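# Remove the phone from its case and set both apart

## Task

Get the phone out of its case and leave the phone and the case lying separately, with a gap of at least one finger's width between them. Both must stay put by themselves, not be held or propped by the robot, and at the end the grippers must be open and the arms moved away from them.

## Robot and tools

Robot and frame. There are two arms, left_arm and right_arm, each ending in a two-finger gripper. Poses in results use one shared scene frame: origin on the table surface midway between the arms, +x pointing out across the table, +z up, and left_arm sitting on the +y side. The names left and right are labels only and do not match image sides. Each gripper also has its own axes: the fingers point along its +z and close along its y. The reported gripper position is the spot between the finger pads, just under 1 cm behind the tips; at long reach it may be somewhat off from the true one.

The row layout (shared by both motion tools). A row is one flat list of 14 numbers, each between -1 and 1, always covering both arms: dx, dy, dz, rx, ry, rz, opening for left_arm, then those seven for right_arm. dx..rz are offsets, not poses, expressed in that gripper's own axes; 1.0 equals 0.6 m of travel or 180 degrees of turn, and rx, ry, rz form a single rotation vector. To leave an arm still, give it zeros (or, in a reply's first call, the offset back to where it should be). Opening is an absolute setting: +1 is fully open (0.087 m), -1 is shut.

execute_actions(actions). actions is a list of actions; each action is a list of up to 15 rows; each row runs for one control step of 1/30 s, so an action lasts 15 steps (0.5 s) and a short table repeats its final row. Every row in an action is an offset from the gripper's measured pose at the start of that action (for the first action in a call, the last pose a result reported), not from the row before. An empty list just returns the current state and images.

move(target, speed, blocking). target is one row as above, offsets measured from the pose in the latest result that reported one. Each gripper travels a straight line to its goal, turning the short way; both arms finish together, taking 0.5 to 10 s, and anything unfinished after 10 s is cut short. speed is the path top speed in m/s, 0.002 to 0.5 (default 0.25); turning is capped at twice that in rad/s. Openings are sent when the move begins. Paths ignore obstacles and the other arm, and grippers can lag, drift or overshoot the speed, mostly near full arm extension. With blocking=false you get a result after 0.5 s while motion continues; you must call wait or stop before sending new rows or moves. The reply adds a move: line giving the ending (done, off_target, moving, held, fault) and limits (paced means the goal was clipped; held means some steps were blocked, after which the arm may surge fast), plus each gripper's remaining distance to its goal.

wait(seconds), 0 to 10: lets time pass with last commands held; returns early if a running move ends. stop(): brakes a running move (needs stopping room; fingers keep moving). zoom_image(camera, region): enlarges a region [x0, y0, x1, y1] in pixels, origin top-left, at most 504 by 504, of the latest image from cam_high, cam_low, cam_left_wrist or cam_right_wrist (all 504x504, returned in that order). finished_scene(scene): give the number of the current scene to end it; the goal must already hold and keep holding, and this cannot be reversed.

Control limits. Each step the commanded pose is clamped to within 70 mm and 16 degrees of the measured one, and inverse kinematics favours position over orientation. After an action an arm goes no farther than its last clamped pose, so big moves need several actions. Joint friction may leave the gripper up to about 31 mm from the goal, and tiny commands may not move it at all. Elbows never lock fully straight. Hand target lines show where the controller is steering each gripper now; a pose unreachable line means a clearance check altered or blocked that arm's command.

Results. The state line lists each arm's end_effector_position (metres) and end_effector_quat_wxyz. grip_measured is the finger opening on the command scale; the last value in Joint positions is the opening in metres; readings may be off by about 1 mm per gripper. To hold something, command roughly 0.02 below grip_measured (less for a lighter grip); pads push up to about 20 N, and a fast close squeezes harder, possibly forcing the fingers apart. Joint torques are the drives' total output, noisy and offset, and friction can fake or mask loads. Joint ranges (rad): waist -2.618 to 3.054, shoulder 0 to 3.142, elbow 0 to 3.142, wrist pitch -1.571 to 1.571, wrist yaw -1.571 to 1.571, wrist roll -2.094 to 2.094.

Heat and faults. Sustained loads warm motors, even while you think. MOTOR HOT appears at 75 °C; at 90 °C that arm is halted for 10 s; at 100 °C it goes limp and falls. Such events show as OVER-TEMPERATURE FAULT or FAULT lines. An arm blocked by an object tends to keep pushing until commanded otherwise.

Things to avoid: pushing any rigid object off the table, letting the arms collide or press on each other, fast impacts, aiming far past a contact point (it pushes harder), and dropping or slipping the phone. Loose items may occasionally get nudged by an outside disturbance, so check positions before finishing.

Each tool is called as name([rows], argument=value, ...), one row to a line, values as JSON.

## Session

execute_actions(actions=[])

Scene clock: 0.00 s.
left_arm: end_effector_position=(+0.3013, +0.7375, +0.3637) grip_measured=+1.000 end_effector_quat_wxyz=(+0.375, -0.329, +0.744, +0.445) | right_arm: end_effector_position=(+0.0478, -0.4909, +0.2839) grip_measured=+1.000 end_effector_quat_wxyz=(+0.395, +0.083, +0.859, -0.315)
Joint positions: left_arm=[ 1.004  1.885  2.127 -0.596 -0.363  0.324  0.087] | right_arm=[-1.48   0.699  1.178 -1.207 -0.744 -1.121  0.087]
Joint velocities: left_arm=[0.007 0.002 0.012 0.125 0.051 0.037 0.   ] | right_arm=[-0.012  0.007 -0.002 -0.007  0.007 -0.007  0.   ]
Joint torques (N m, as the arm reports them, + toward a larger angle): no reading
Motor temperatures (°C, as the motors report them): left_arm=[22 22 23 21 20 22] | right_arm=[24 22 21 21 20 21]
Hand target (left_arm): +0.301, +0.738, +0.364; +0.375, -0.329, +0.744, +0.445
Hand target (right_arm): +0.048, -0.491, +0.284; +0.395, +0.083, +0.859, -0.315

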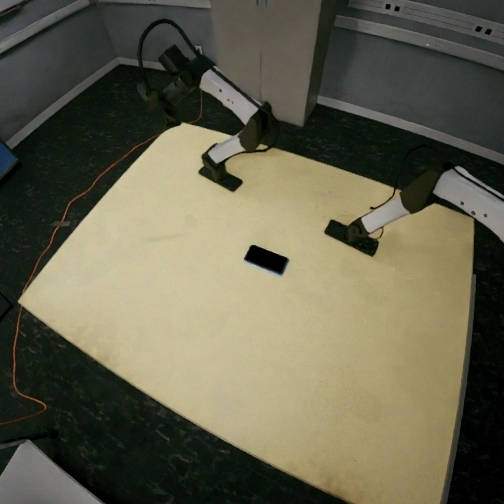

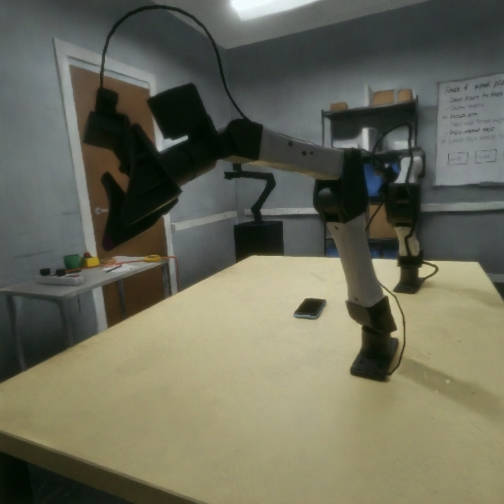

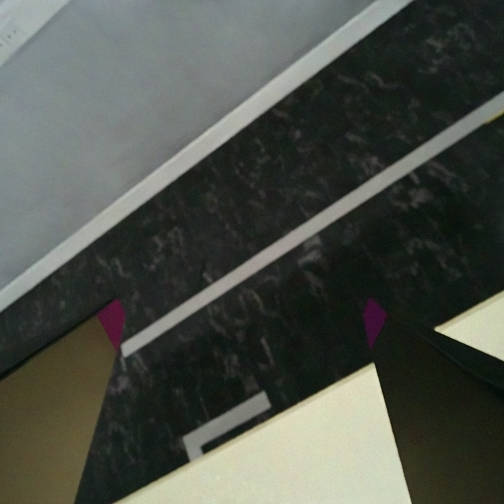

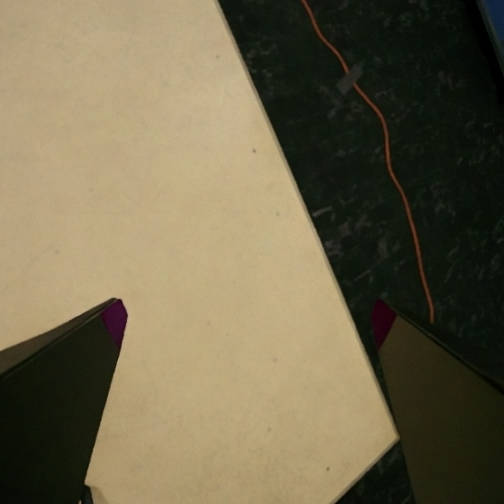

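zoom_image(camera="cam_low", region=[280,285,340,330])

zoom_image(camera="cam_high", region=[230,230,310,290])

Region (280, 285, 340, 330) of cam_low's 504x504 image, scaled by 8.400, with more detail than that image has; it fills the top 378 rows of this view, and the rest is white.

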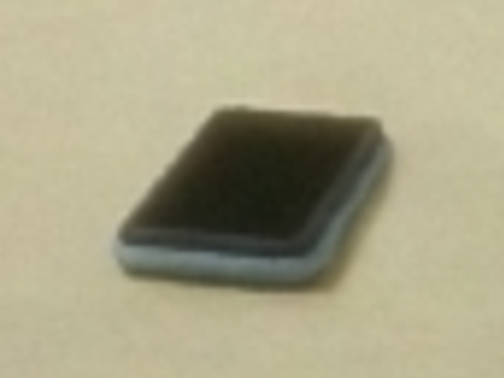

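Region (230, 230, 310, 290) of cam_high's 504x504 image, scaled by 6.300, with more detail than that image has; it fills the top 378 rows of this view, and the rest is white.

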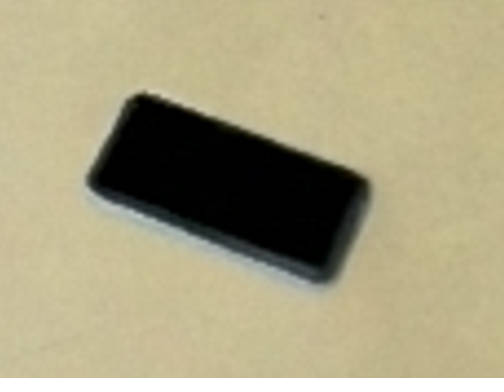

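move(target=[0.4625,-0.473,-0.98,0.492,-0.042,0.643,1,0,0,0,0,0,0,1], speed=0.35)

Scene clock: 27.07 s.
left_arm: end_effector_position=(+0.2298, +0.0552, +0.1978) grip_measured=+1.000 end_effector_quat_wxyz=(+0.037, +0.704, +0.709, +0.008) | right_arm: end_effector_position=(+0.0478, -0.4909, +0.2839) grip_measured=+1.000 end_effector_quat_wxyz=(+0.395, +0.083, +0.859, -0.315)
Joint positions: left_arm=[-0.833  1.764  1.829 -1.566 -0.027  0.63   0.087] | right_arm=[-1.48   0.699  1.178 -1.207 -0.744 -1.121  0.087]
Joint velocities: left_arm=[ 0.012  0.002 -0.002  0.007 -0.007 -0.007  0.   ] | right_arm=[-0.007 -0.007  0.012  0.037 -0.007  0.022  0.   ]
Joint torques (N m, as the arm reports them, + toward a larger angle): left_arm=[-0.95 -6.4   7.57  0.41  0.12  0.06] | right_arm=[-0.13  1.45  6.28  1.62 -0.32  0.09]
Motor temperatures (°C, as the motors report them): left_arm=[22 27 26 24 20 22] | right_arm=[24 23 23 24 21 21]
Hand target (left_arm): +0.228, +0.052, +0.199; +0.033, +0.709, +0.704, +0.004
Hand target (right_arm): +0.048, -0.491, +0.284; +0.395, +0.083, +0.859, -0.315
Off the commanded pose (left_arm): 0.011 m, 4 deg.
Off the commanded pose (right_arm): 0.000 m, 0 deg.
joint sent to its limit (left arm) — the command would take joint 4 (wrist pitch) past its lower limit, so that joint was sent only as far as its limit.
move: off_target (left_arm)

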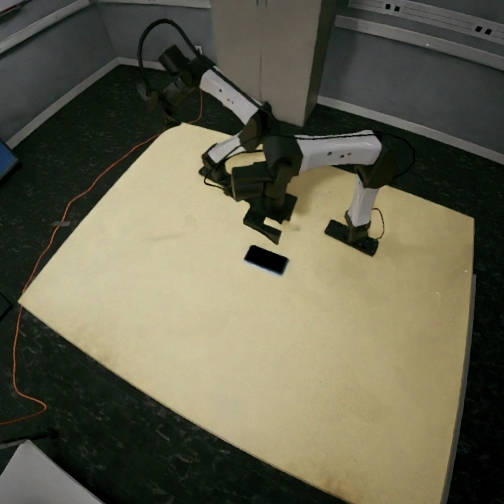

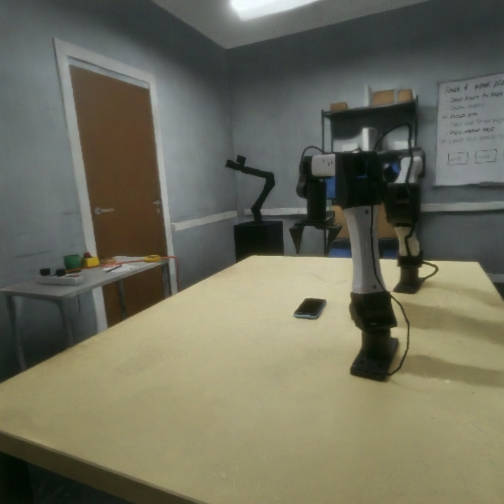

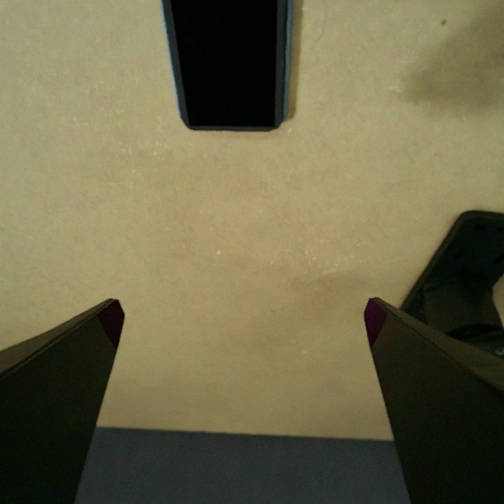

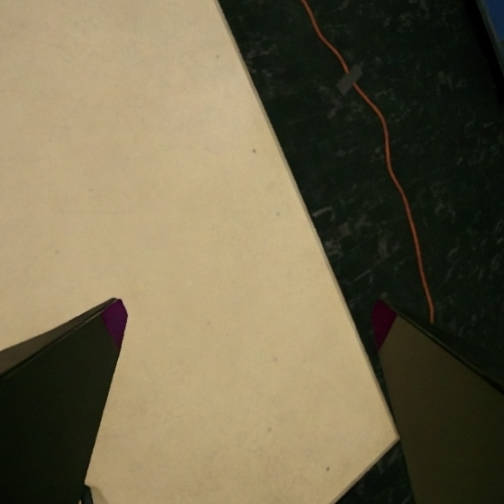

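move(target=[-0.05,0.012,0.22,0.02,0.013,0.002,1,0,0,0,0,0,0,1])

Scene clock: 36.67 s.
left_arm: end_effector_position=(+0.2475, +0.0215, +0.0732) grip_measured=+1.000 end_effector_quat_wxyz=(-0.000, +0.705, +0.709, +0.005) | right_arm: end_effector_position=(+0.0478, -0.4909, +0.2839) grip_measured=+1.000 end_effector_quat_wxyz=(+0.395, +0.083, +0.859, -0.315)
Joint positions: left_arm=[-0.84   1.948  1.562 -1.187 -0.01   0.624  0.087] | right_arm=[-1.48   0.699  1.178 -1.207 -0.744 -1.121  0.087]
Joint velocities: left_arm=[-0.032  0.002 -0.012 -0.066  0.051  0.007  0.   ] | right_arm=[ 0.012  0.002 -0.002 -0.051 -0.022  0.051  0.   ]
Joint torques (N m, as the arm reports them, + toward a larger angle): left_arm=[-1.09 -8.56  5.28  0.54  0.12 -0.09] | right_arm=[-0.13  1.45  6.29  1.62 -0.32  0.09]
Motor temperatures (°C, as the motors report them): left_arm=[22 27 27 23 20 22] | right_arm=[24 23 24 25 21 21]
Hand target (left_arm): +0.244, +0.018, +0.068; -0.000, +0.707, +0.707, +0.001
Hand target (right_arm): +0.048, -0.491, +0.284; +0.395, +0.083, +0.859, -0.315
Off the commanded pose (left_arm): 0.006 m, 1 deg.
Off the commanded pose (right_arm): 0.000 m, 0 deg.
move: done

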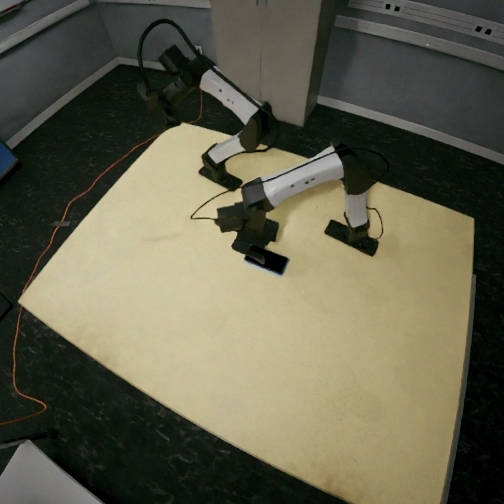

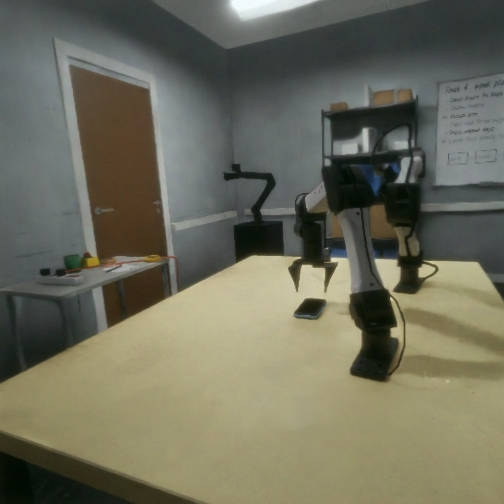

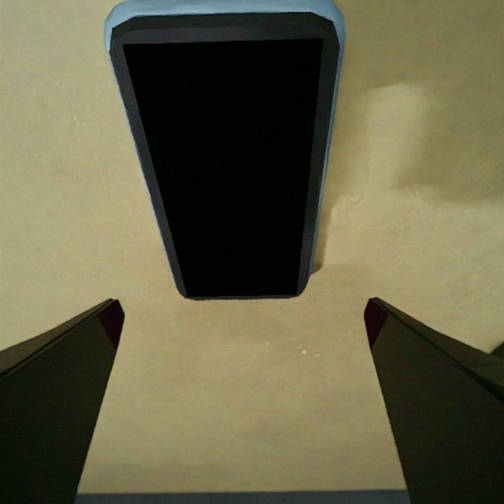

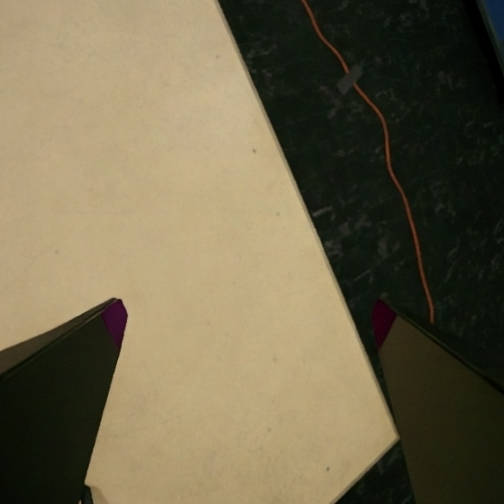

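move(target=[-0.015,0.002,0.068,0,0,-0.014,1,0,0,0,0,0,0,1], speed=0.1)

zoom_image(camera="cam_low", region=[270,265,350,330])

Scene clock: 46.57 s.
left_arm: end_effector_position=(+0.2519, +0.0128, +0.0404) grip_measured=+1.000 end_effector_quat_wxyz=(+0.005, +0.689, +0.725, +0.004) | right_arm: end_effector_position=(+0.0478, -0.4909, +0.2839) grip_measured=+1.000 end_effector_quat_wxyz=(+0.395, +0.083, +0.859, -0.315)
Joint positions: left_arm=[-0.84   2.004  1.511 -1.069 -0.01   0.577  0.087] | right_arm=[-1.48   0.699  1.178 -1.207 -0.744 -1.121  0.087]
Joint velocities: left_arm=[-0.002  0.002 -0.017 -0.022  0.037  0.007  0.   ] | right_arm=[ 0.007 -0.012 -0.007  0.037 -0.081  0.007  0.   ]
Joint torques (N m, as the arm reports them, + toward a larger angle): left_arm=[-1.   -8.31  4.95  0.61  0.05 -0.09] | right_arm=[-0.12  1.45  6.27  1.62 -0.32  0.09]
Motor temperatures (°C, as the motors report them): left_arm=[22 29 27 22 20 22] | right_arm=[24 23 24 26 21 21]
Hand target (left_arm): +0.249, +0.012, +0.032; +0.000, +0.690, +0.724, +0.005
Hand target (right_arm): +0.048, -0.491, +0.284; +0.395, +0.083, +0.859, -0.315
Off the commanded pose (left_arm): 0.009 m, 1 deg.
Off the commanded pose (right_arm): 0.000 m, 0 deg.
move: done

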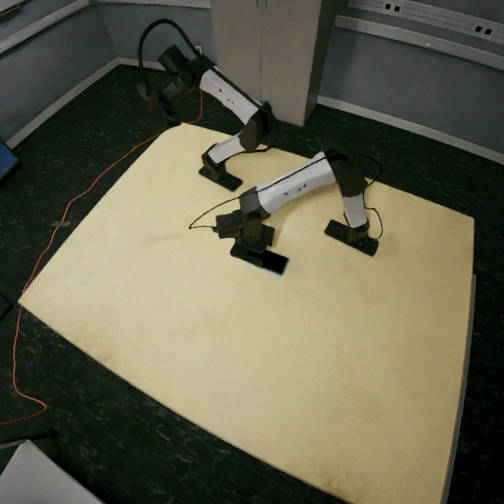

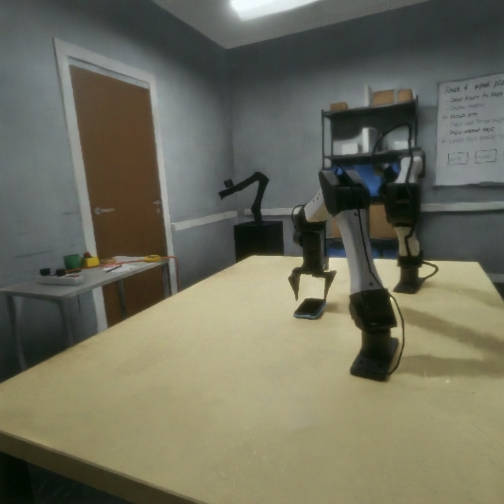

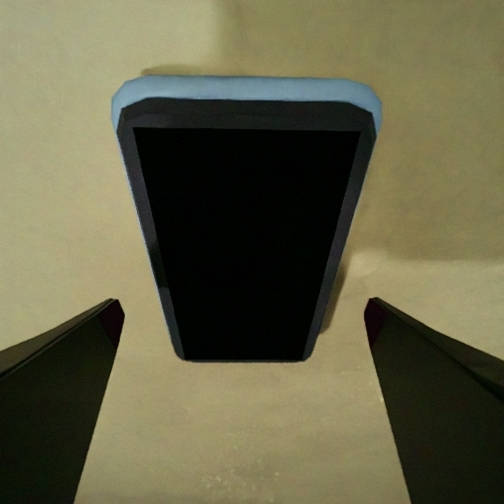

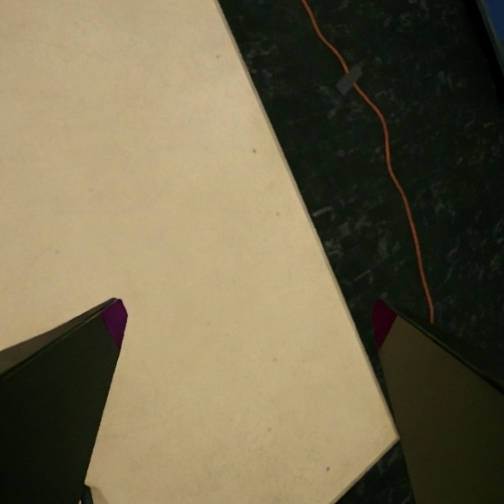

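Region (270, 265, 350, 330) of cam_low's 504x504 image, scaled by 6.300, with more detail than that image has; it fills the top 410 rows of this view, and the rest is white.

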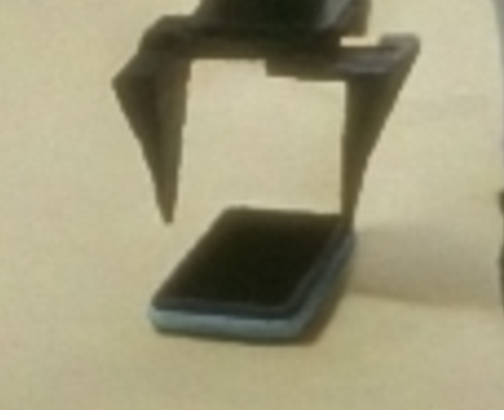

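move(target=[0.005,-0.006,0.04,0,0,0,0.9,0,0,0,0,0,0,1], speed=0.05)

zoom_image(camera="cam_low", region=[270,265,350,330])

Scene clock: 54.83 s.
left_arm: end_effector_position=(+0.2513, +0.0136, +0.0252) grip_measured=+0.900 end_effector_quat_wxyz=(+0.012, +0.689, +0.725, +0.003) | right_arm: end_effector_position=(+0.0478, -0.4909, +0.2839) grip_measured=+1.000 end_effector_quat_wxyz=(+0.395, +0.083, +0.859, -0.315)
Joint positions: left_arm=[-0.84   2.004  1.45  -0.995 -0.01   0.577  0.083] | right_arm=[-1.48   0.699  1.178 -1.207 -0.744 -1.121  0.087]
Joint velocities: left_arm=[-0.012  0.002  0.007  0.007  0.037 -0.022 -0.   ] | right_arm=[-0.007  0.027 -0.007 -0.051  0.022 -0.037  0.   ]
Joint torques (N m, as the arm reports them, + toward a larger angle): left_arm=[-0.53 -8.37  4.58  0.63  0.03 -0.05] | right_arm=[-0.11  1.45  6.29  1.62 -0.32  0.09]
Motor temperatures (°C, as the motors report them): left_arm=[22 30 27 22 20 22] | right_arm=[24 23 25 26 21 21]
Hand target (left_arm): +0.248, +0.015, +0.017; +0.005, +0.689, +0.725, +0.004
Hand target (right_arm): +0.048, -0.491, +0.284; +0.395, +0.083, +0.859, -0.315
Off the commanded pose (left_arm): 0.009 m, 1 deg.
Off the commanded pose (right_arm): 0.000 m, 0 deg.
move: done

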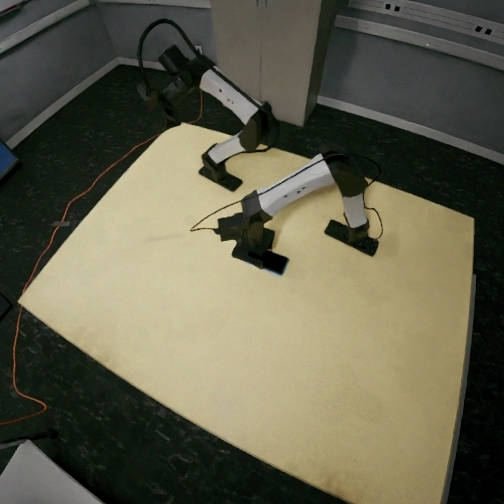

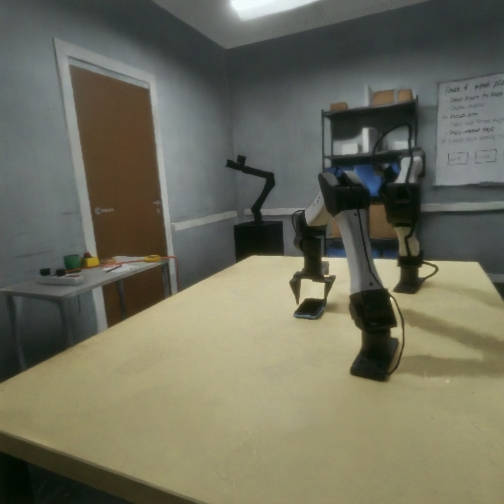

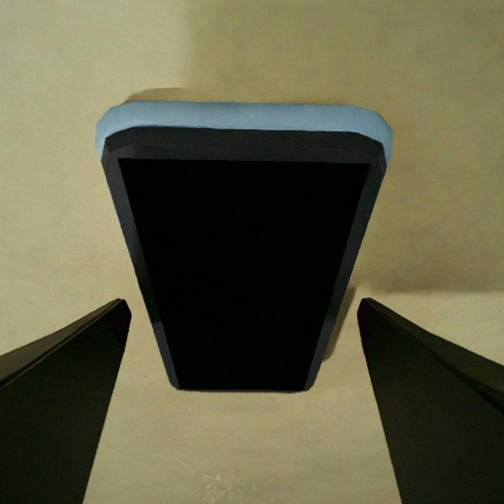

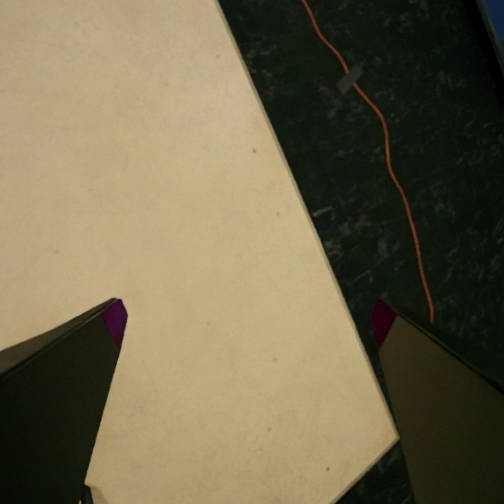

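Region (270, 265, 350, 330) of cam_low's 504x504 image, scaled by 6.300, with more detail than that image has; it fills the top 410 rows of this view, and the rest is white.

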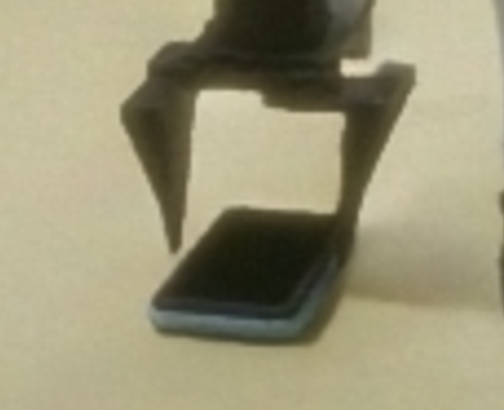

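Tips are about at the phone's top; lower ~6 mm more.

move(target=[0.008,-0.005,0.024,0.005,0.003,0,0.76,0,0,0,0,0,0,1], speed=0.03)

zoom_image(camera="cam_low", region=[270,265,350,330])

Scene clock: 59.33 s.
left_arm: end_effector_position=(+0.2504, +0.0149, +0.0206) grip_measured=+0.760 end_effector_quat_wxyz=(+0.012, +0.689, +0.725, +0.003) | right_arm: end_effector_position=(+0.0478, -0.4909, +0.2839) grip_measured=+1.000 end_effector_quat_wxyz=(+0.395, +0.083, +0.859, -0.315)
Joint positions: left_arm=[-0.84   2.004  1.43  -0.976 -0.01   0.577  0.077] | right_arm=[-1.48   0.699  1.178 -1.207 -0.744 -1.121  0.087]
Joint velocities: left_arm=[ 0.007 -0.022  0.002  0.037 -0.066 -0.051 -0.001] | right_arm=[-0.002  0.002  0.022  0.007 -0.051 -0.066  0.   ]
Joint torques (N m, as the arm reports them, + toward a larger angle): left_arm=[-0.07 -8.14  4.33  0.6   0.13 -0.02] | right_arm=[-0.12  1.45  6.28  1.62 -0.32  0.09]
Motor temperatures (°C, as the motors report them): left_arm=[22 30 27 22 20 22] | right_arm=[24 23 25 26 21 21]
Hand target (left_arm): +0.248, +0.018, +0.011; +0.002, +0.689, +0.725, +0.001
Hand target (right_arm): +0.048, -0.491, +0.284; +0.395, +0.083, +0.859, -0.315
Off the commanded pose (left_arm): 0.011 m, 1 deg.
Off the commanded pose (right_arm): 0.000 m, 0 deg.
move: off_target (left_arm)

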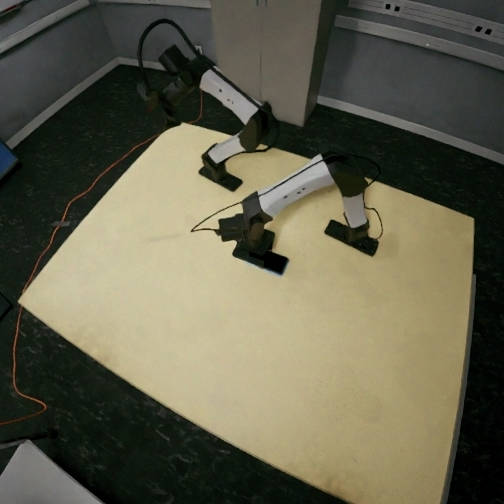

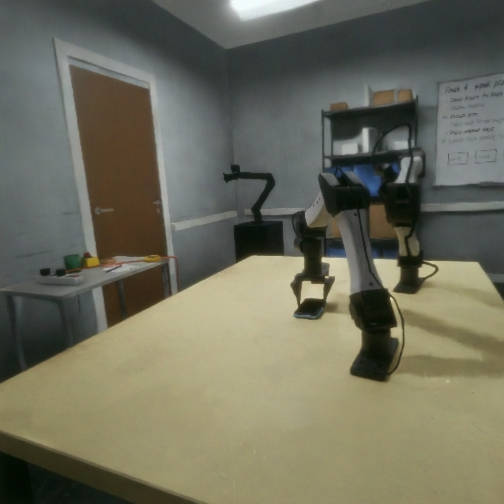

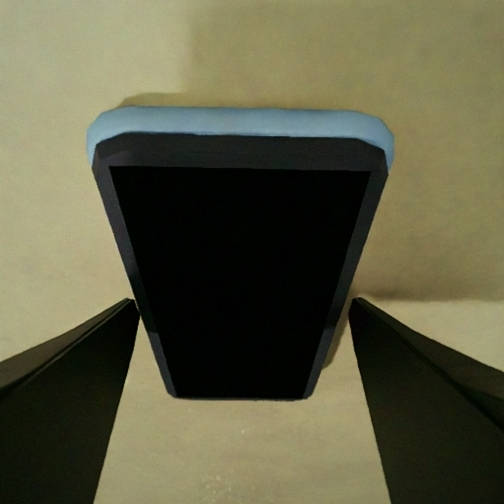

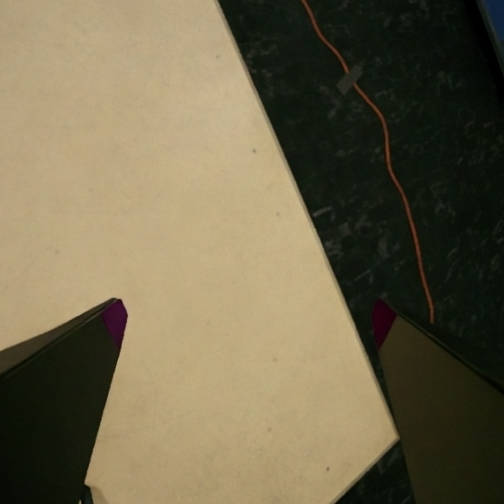

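Region (270, 265, 350, 330) of cam_low's 504x504 image, scaled by 6.300, with more detail than that image has; it fills the top 410 rows of this view, and the rest is white.

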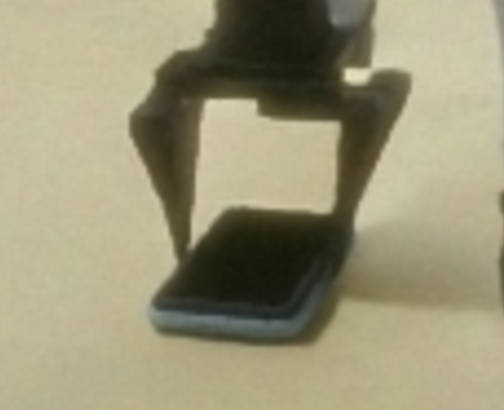

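execute_actions([
  [[0,0,0.01,0,0,0,0.7,0,0,0,0,0,0,1],[0,0,0.01,0,0,0,0.7,0,0,0,0,0,0,1],[0,0,0.01,0,0,0,0.68,0,0,0,0,0,0,1],[0,0,0.01,0,0,0,0.66,0,0,0,0,0,0,1],[0,0,0.01,0,0,0,0.64,0,0,0,0,0,0,1],[0,0,0.01,0,0,0,0.62,0,0,0,0,0,0,1],[0,0,0.01,0,0,0,0.6,0,0,0,0,0,0,1]],
  [[0,0,0.01,0,0,0,0.57,0,0,0,0,0,0,1]],
])

zoom_image(camera="cam_low", region=[285,285,335,325])

Scene clock: 68.23 s.
left_arm: end_effector_position=(+0.2513, +0.0143, +0.0205) grip_measured=+0.606 end_effector_quat_wxyz=(+0.014, +0.689, +0.725, +0.004) | right_arm: end_effector_position=(+0.0478, -0.4909, +0.2839) grip_measured=+1.000 end_effector_quat_wxyz=(+0.395, +0.083, +0.859, -0.315)
Joint positions: left_arm=[-0.84   2.004  1.43  -0.972 -0.012  0.577  0.07 ] | right_arm=[-1.48   0.699  1.178 -1.207 -0.744 -1.121  0.087]
Joint velocities: left_arm=[-0.002 -0.017  0.002 -0.022 -0.066 -0.037  0.001] | right_arm=[-0.022  0.002 -0.012 -0.022 -0.007  0.022  0.   ]
Joint torques (N m, as the arm reports them, + toward a larger angle): left_arm=[-0.29 -8.57  5.02  0.65  0.05 -0.05] | right_arm=[-0.13  1.44  6.28  1.62 -0.32  0.1 ]
Motor temperatures (°C, as the motors report them): left_arm=[22 31 27 22 20 22] | right_arm=[24 23 25 27 21 21]
Hand target (left_arm): +0.251, +0.014, +0.015; +0.014, +0.689, +0.725, +0.004
Hand target (right_arm): +0.048, -0.491, +0.284; +0.395, +0.083, +0.859, -0.315
Off the commanded pose (left_arm): 0.006 m, 0 deg.
Off the commanded pose (right_arm): 0.000 m, 0 deg.

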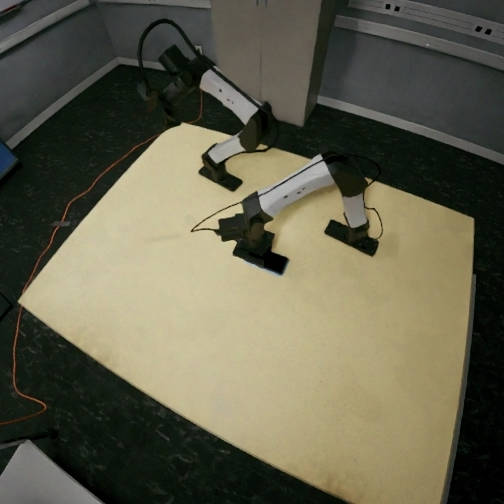

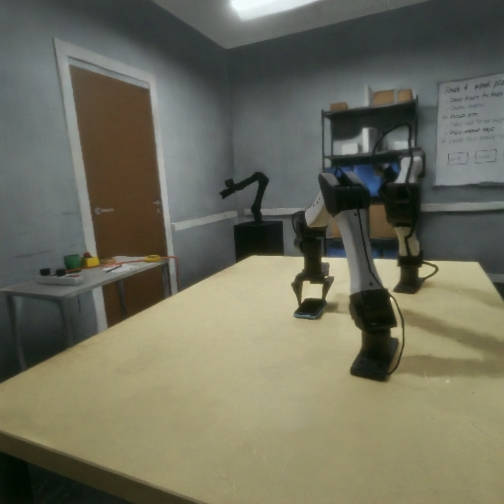

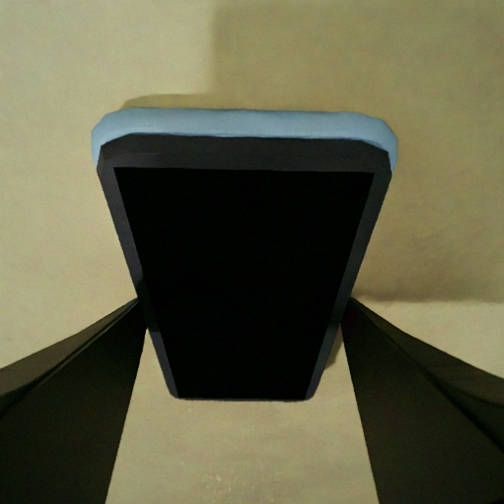

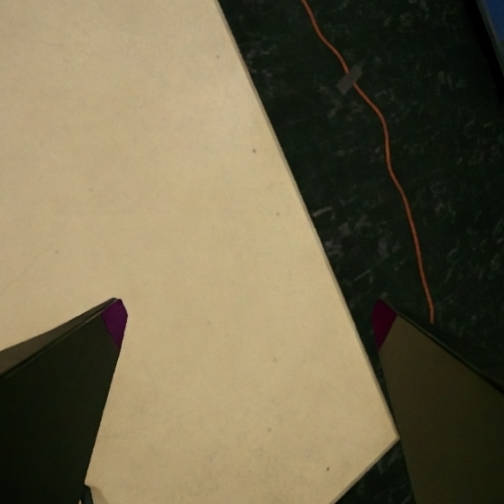

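Region (285, 285, 335, 325) of cam_low's 504x504 image, scaled by 10.080, with more detail than that image has; it fills the top 403 rows of this view, and the rest is white.

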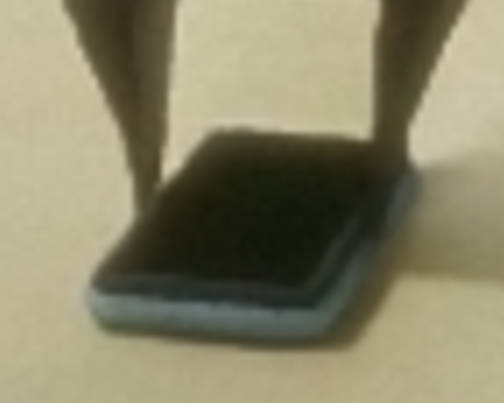

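move(target=[0,0,-0.05,0,0,0,0.575,0,0,0,0,0,0,1], speed=0.05)

zoom_image(camera="cam_low", region=[270,265,350,330])

Scene clock: 77.67 s.
left_arm: end_effector_position=(+0.2491, +0.0174, +0.0350) grip_measured=+0.602 end_effector_quat_wxyz=(+0.003, +0.689, +0.725, +0.006) | right_arm: end_effector_position=(+0.0478, -0.4909, +0.2839) grip_measured=+1.000 end_effector_quat_wxyz=(+0.395, +0.083, +0.859, -0.315)
Joint positions: left_arm=[-0.84   1.995  1.474 -1.047 -0.012  0.577  0.07 ] | right_arm=[-1.48   0.699  1.178 -1.207 -0.744 -1.121  0.087]
Joint velocities: left_arm=[-0.002 -0.012  0.007 -0.022  0.007 -0.037  0.001] | right_arm=[-0.012 -0.012  0.002  0.051 -0.007 -0.051  0.   ]
Joint torques (N m, as the arm reports them, + toward a larger angle): left_arm=[ -0.27 -10.85   7.86   0.17   0.04  -0.05] | right_arm=[-0.13  1.46  6.27  1.63 -0.32  0.09]
Motor temperatures (°C, as the motors report them): left_arm=[22 32 27 22 20 22] | right_arm=[24 23 25 27 21 21]
Hand target (left_arm): +0.251, +0.015, +0.050; +0.014, +0.689, +0.725, +0.004
Hand target (right_arm): +0.048, -0.491, +0.284; +0.395, +0.083, +0.859, -0.315
Off the commanded pose (left_arm): 0.016 m, 1 deg.
Off the commanded pose (right_arm): 0.000 m, 0 deg.
move: off_target (left_arm)

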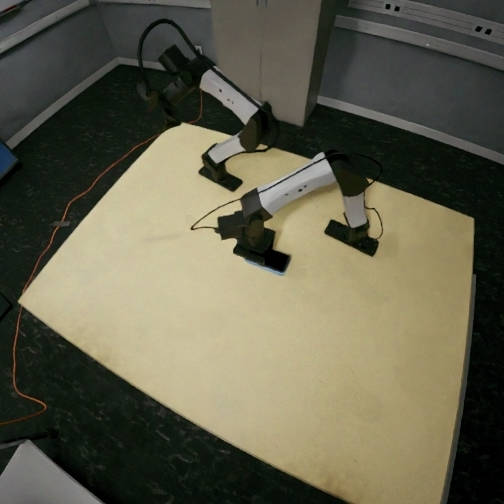

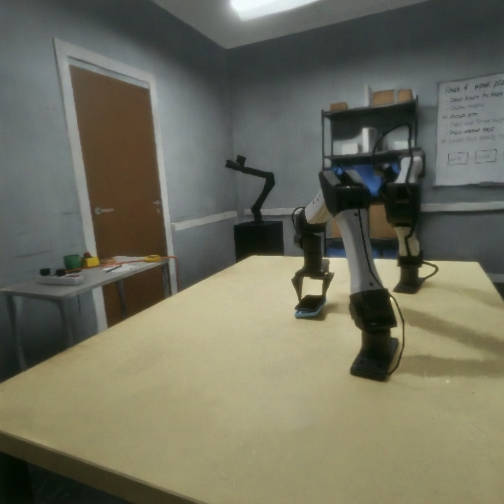

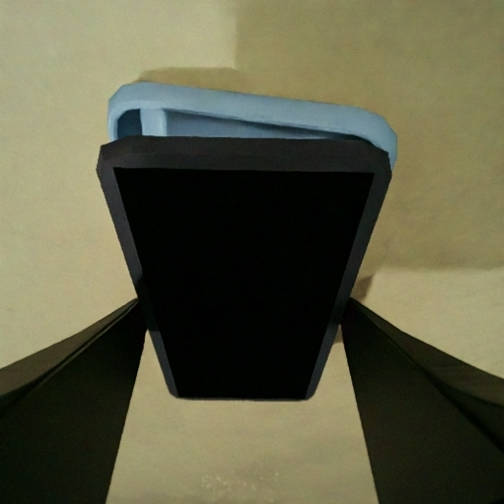

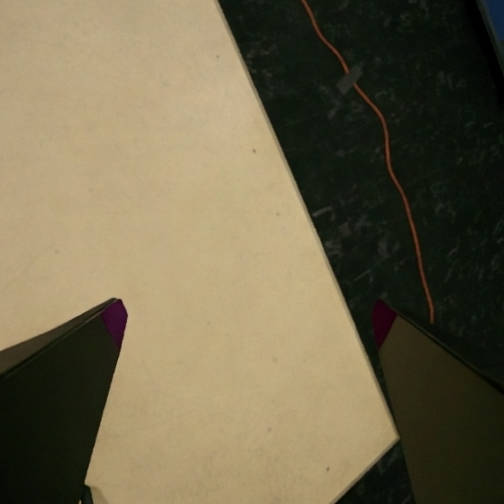

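Region (270, 265, 350, 330) of cam_low's 504x504 image, scaled by 6.300, with more detail than that image has; it fills the top 410 rows of this view, and the rest is white.

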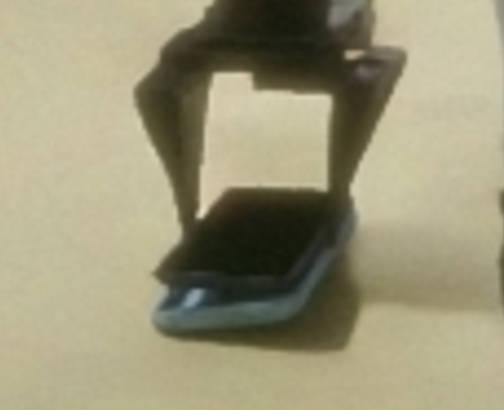

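move(target=[0,0,0.032,0,0,0,0.575,0,0,0,0,0,0,1], speed=0.04)

Scene clock: 82.03 s.
left_arm: end_effector_position=(+0.2498, +0.0163, +0.0221) grip_measured=+0.602 end_effector_quat_wxyz=(+0.005, +0.689, +0.725, +0.005) | right_arm: end_effector_position=(+0.0478, -0.4909, +0.2839) grip_measured=+1.000 end_effector_quat_wxyz=(+0.395, +0.083, +0.859, -0.315)
Joint positions: left_arm=[-0.84   2.01   1.443 -0.996 -0.012  0.577  0.07 ] | right_arm=[-1.48   0.699  1.178 -1.207 -0.744 -1.121  0.087]
Joint velocities: left_arm=[-0.022 -0.012  0.002 -0.007 -0.007 -0.007 -0.001] | right_arm=[-0.007 -0.007  0.007 -0.022  0.022  0.022  0.   ]
Joint torques (N m, as the arm reports them, + toward a larger angle): left_arm=[-0.36 -8.44  5.    0.57  0.01 -0.01] | right_arm=[-0.13  1.46  6.27  1.62 -0.32  0.09]
Motor temperatures (°C, as the motors report them): left_arm=[22 32 28 22 20 22] | right_arm=[24 23 26 27 21 21]
Hand target (left_arm): +0.249, +0.017, +0.016; +0.003, +0.689, +0.725, +0.006
Hand target (right_arm): +0.048, -0.491, +0.284; +0.395, +0.083, +0.859, -0.315
Off the commanded pose (left_arm): 0.006 m, 0 deg.
Off the commanded pose (right_arm): 0.000 m, 0 deg.
move: done

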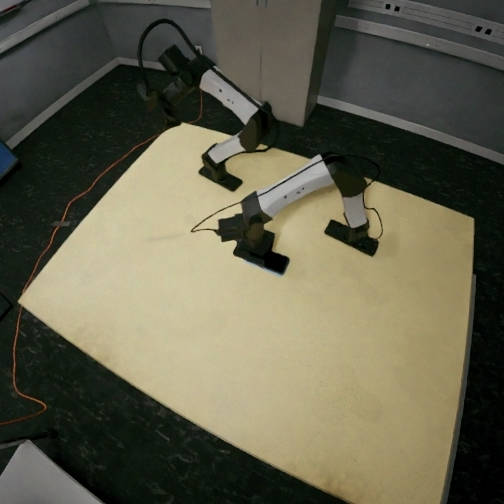

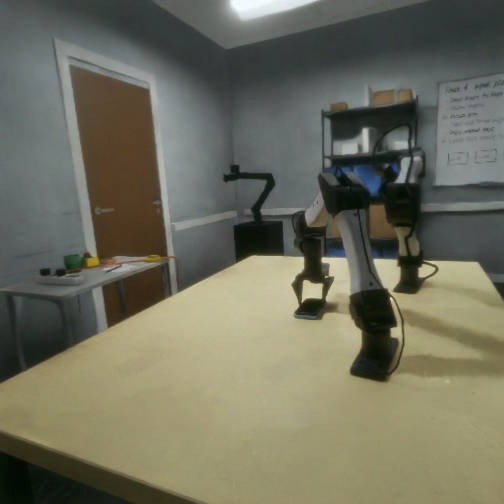

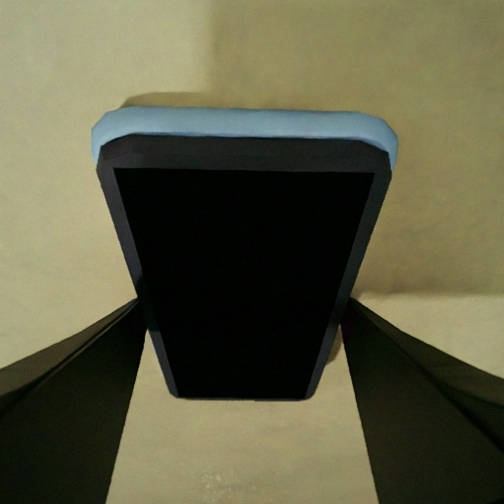

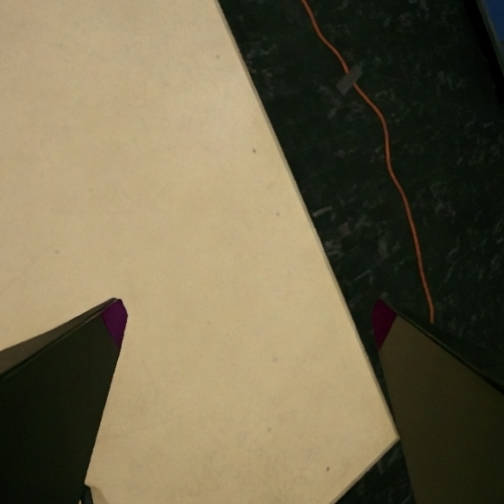

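Now ~2 mm higher and more level: reopen, level, regrip.

execute_actions([
  [[0,0,0,0,0,0,0.7,0,0,0,0,0,0,1]],
  [[0,0,0,0.012,0,0,0.7,0,0,0,0,0,0,1]],
  [[0,0,0,0,0,0,0.62,0,0,0,0,0,0,1]],
  [[0,0,0,0,0,0,0.55,0,0,0,0,0,0,1]],
])

Scene clock: 90.10 s.
left_arm: end_effector_position=(+0.2499, +0.0167, +0.0219) grip_measured=+0.587 end_effector_quat_wxyz=(+0.003, +0.691, +0.722, +0.001) | right_arm: end_effector_position=(+0.0478, -0.4909, +0.2839) grip_measured=+1.000 end_effector_quat_wxyz=(+0.395, +0.083, +0.859, -0.315)
Joint positions: left_arm=[-0.835  2.01   1.443 -0.998 -0.003  0.589  0.069] | right_arm=[-1.48   0.699  1.178 -1.207 -0.744 -1.121  0.087]
Joint velocities: left_arm=[-0.002 -0.007 -0.002  0.022 -0.037 -0.022 -0.   ] | right_arm=[-0.002  0.007 -0.017  0.022 -0.037 -0.022  0.   ]
Joint torques (N m, as the arm reports them, + toward a larger angle): left_arm=[-0.37 -9.15  6.03  0.45  0.08 -0.03] | right_arm=[-0.14  1.44  6.29  1.62 -0.32  0.09]
Motor temperatures (°C, as the motors report them): left_arm=[22 33 28 22 20 22] | right_arm=[24 23 26 28 21 21]
Hand target (left_arm): +0.250, +0.017, +0.022; +0.003, +0.691, +0.722, +0.001
Hand target (right_arm): +0.048, -0.491, +0.284; +0.395, +0.083, +0.859, -0.315
Off the commanded pose (left_arm): 0.000 m, 0 deg.
Off the commanded pose (right_arm): 0.000 m, 0 deg.

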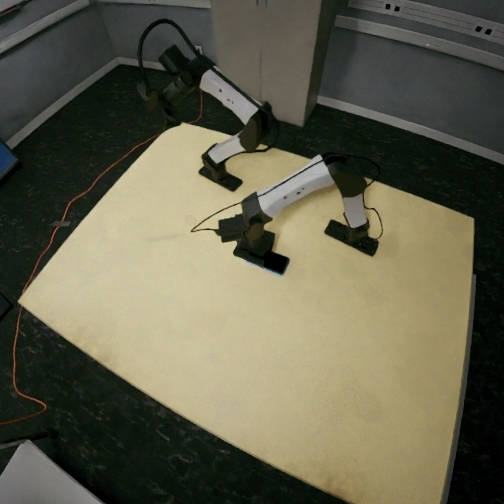

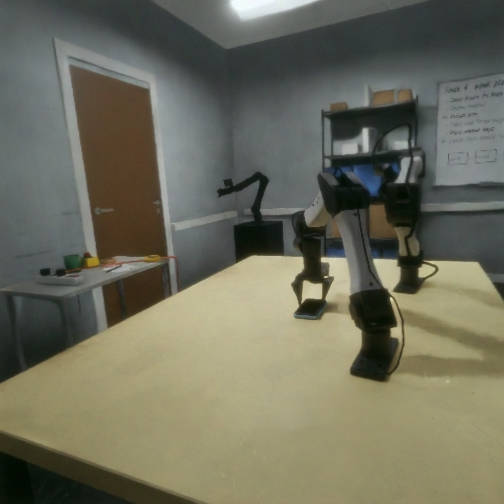

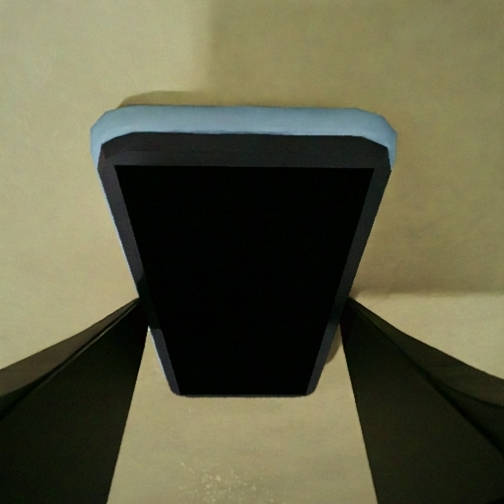

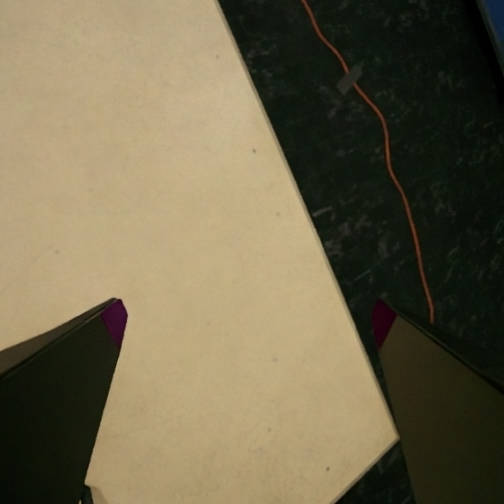

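move(target=[0,0,-0.06,0,-0.005,0,0.555,0,0,0,0,0,0,1], speed=0.06)

Scene clock: 94.73 s.
left_arm: end_effector_position=(+0.2474, +0.0185, +0.0449) grip_measured=+0.587 end_effector_quat_wxyz=(-0.001, +0.692, +0.722, -0.002) | right_arm: end_effector_position=(+0.0478, -0.4909, +0.2839) grip_measured=+1.000 end_effector_quat_wxyz=(+0.395, +0.083, +0.859, -0.315)
Joint positions: left_arm=[-0.835  1.98   1.495 -1.086  0.003  0.59   0.069] | right_arm=[-1.48   0.699  1.178 -1.207 -0.744 -1.121  0.087]
Joint velocities: left_arm=[ 0.002  0.007 -0.002 -0.007 -0.051 -0.022  0.   ] | right_arm=[ 0.002 -0.002 -0.017  0.007  0.022 -0.007  0.   ]
Joint torques (N m, as the arm reports them, + toward a larger angle): left_arm=[  0.11 -10.42   7.74   0.2    0.09   0.03] | right_arm=[-0.13  1.44  6.28  1.62 -0.32  0.09]
Motor temperatures (°C, as the motors report them): left_arm=[22 33 28 22 20 22] | right_arm=[24 23 26 28 21 21]
Hand target (left_arm): +0.250, +0.018, +0.058; +0.009, +0.691, +0.722, -0.005
Hand target (right_arm): +0.048, -0.491, +0.284; +0.395, +0.083, +0.859, -0.315
Off the commanded pose (left_arm): 0.013 m, 1 deg.
Off the commanded pose (right_arm): 0.000 m, 0 deg.
move: off_target (left_arm)

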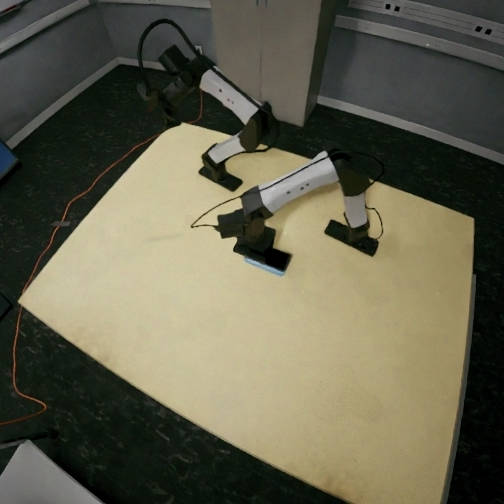

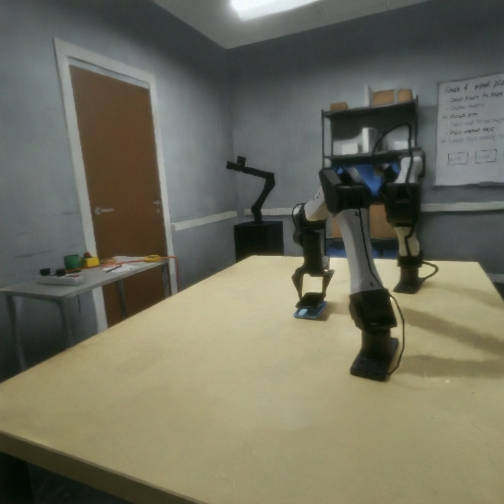

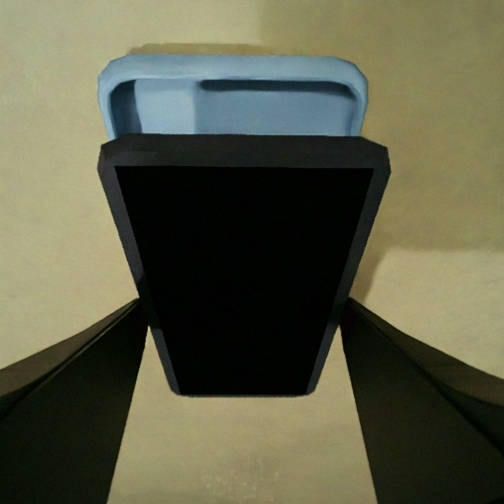

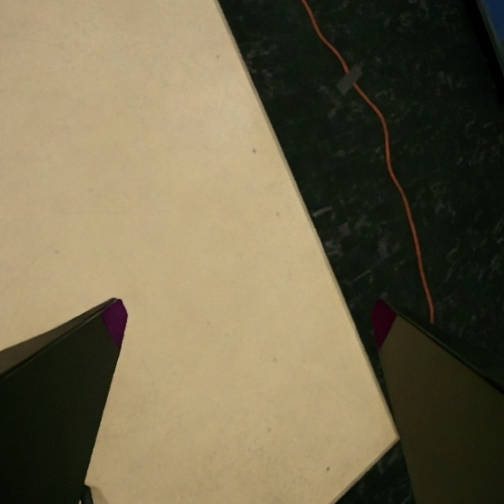

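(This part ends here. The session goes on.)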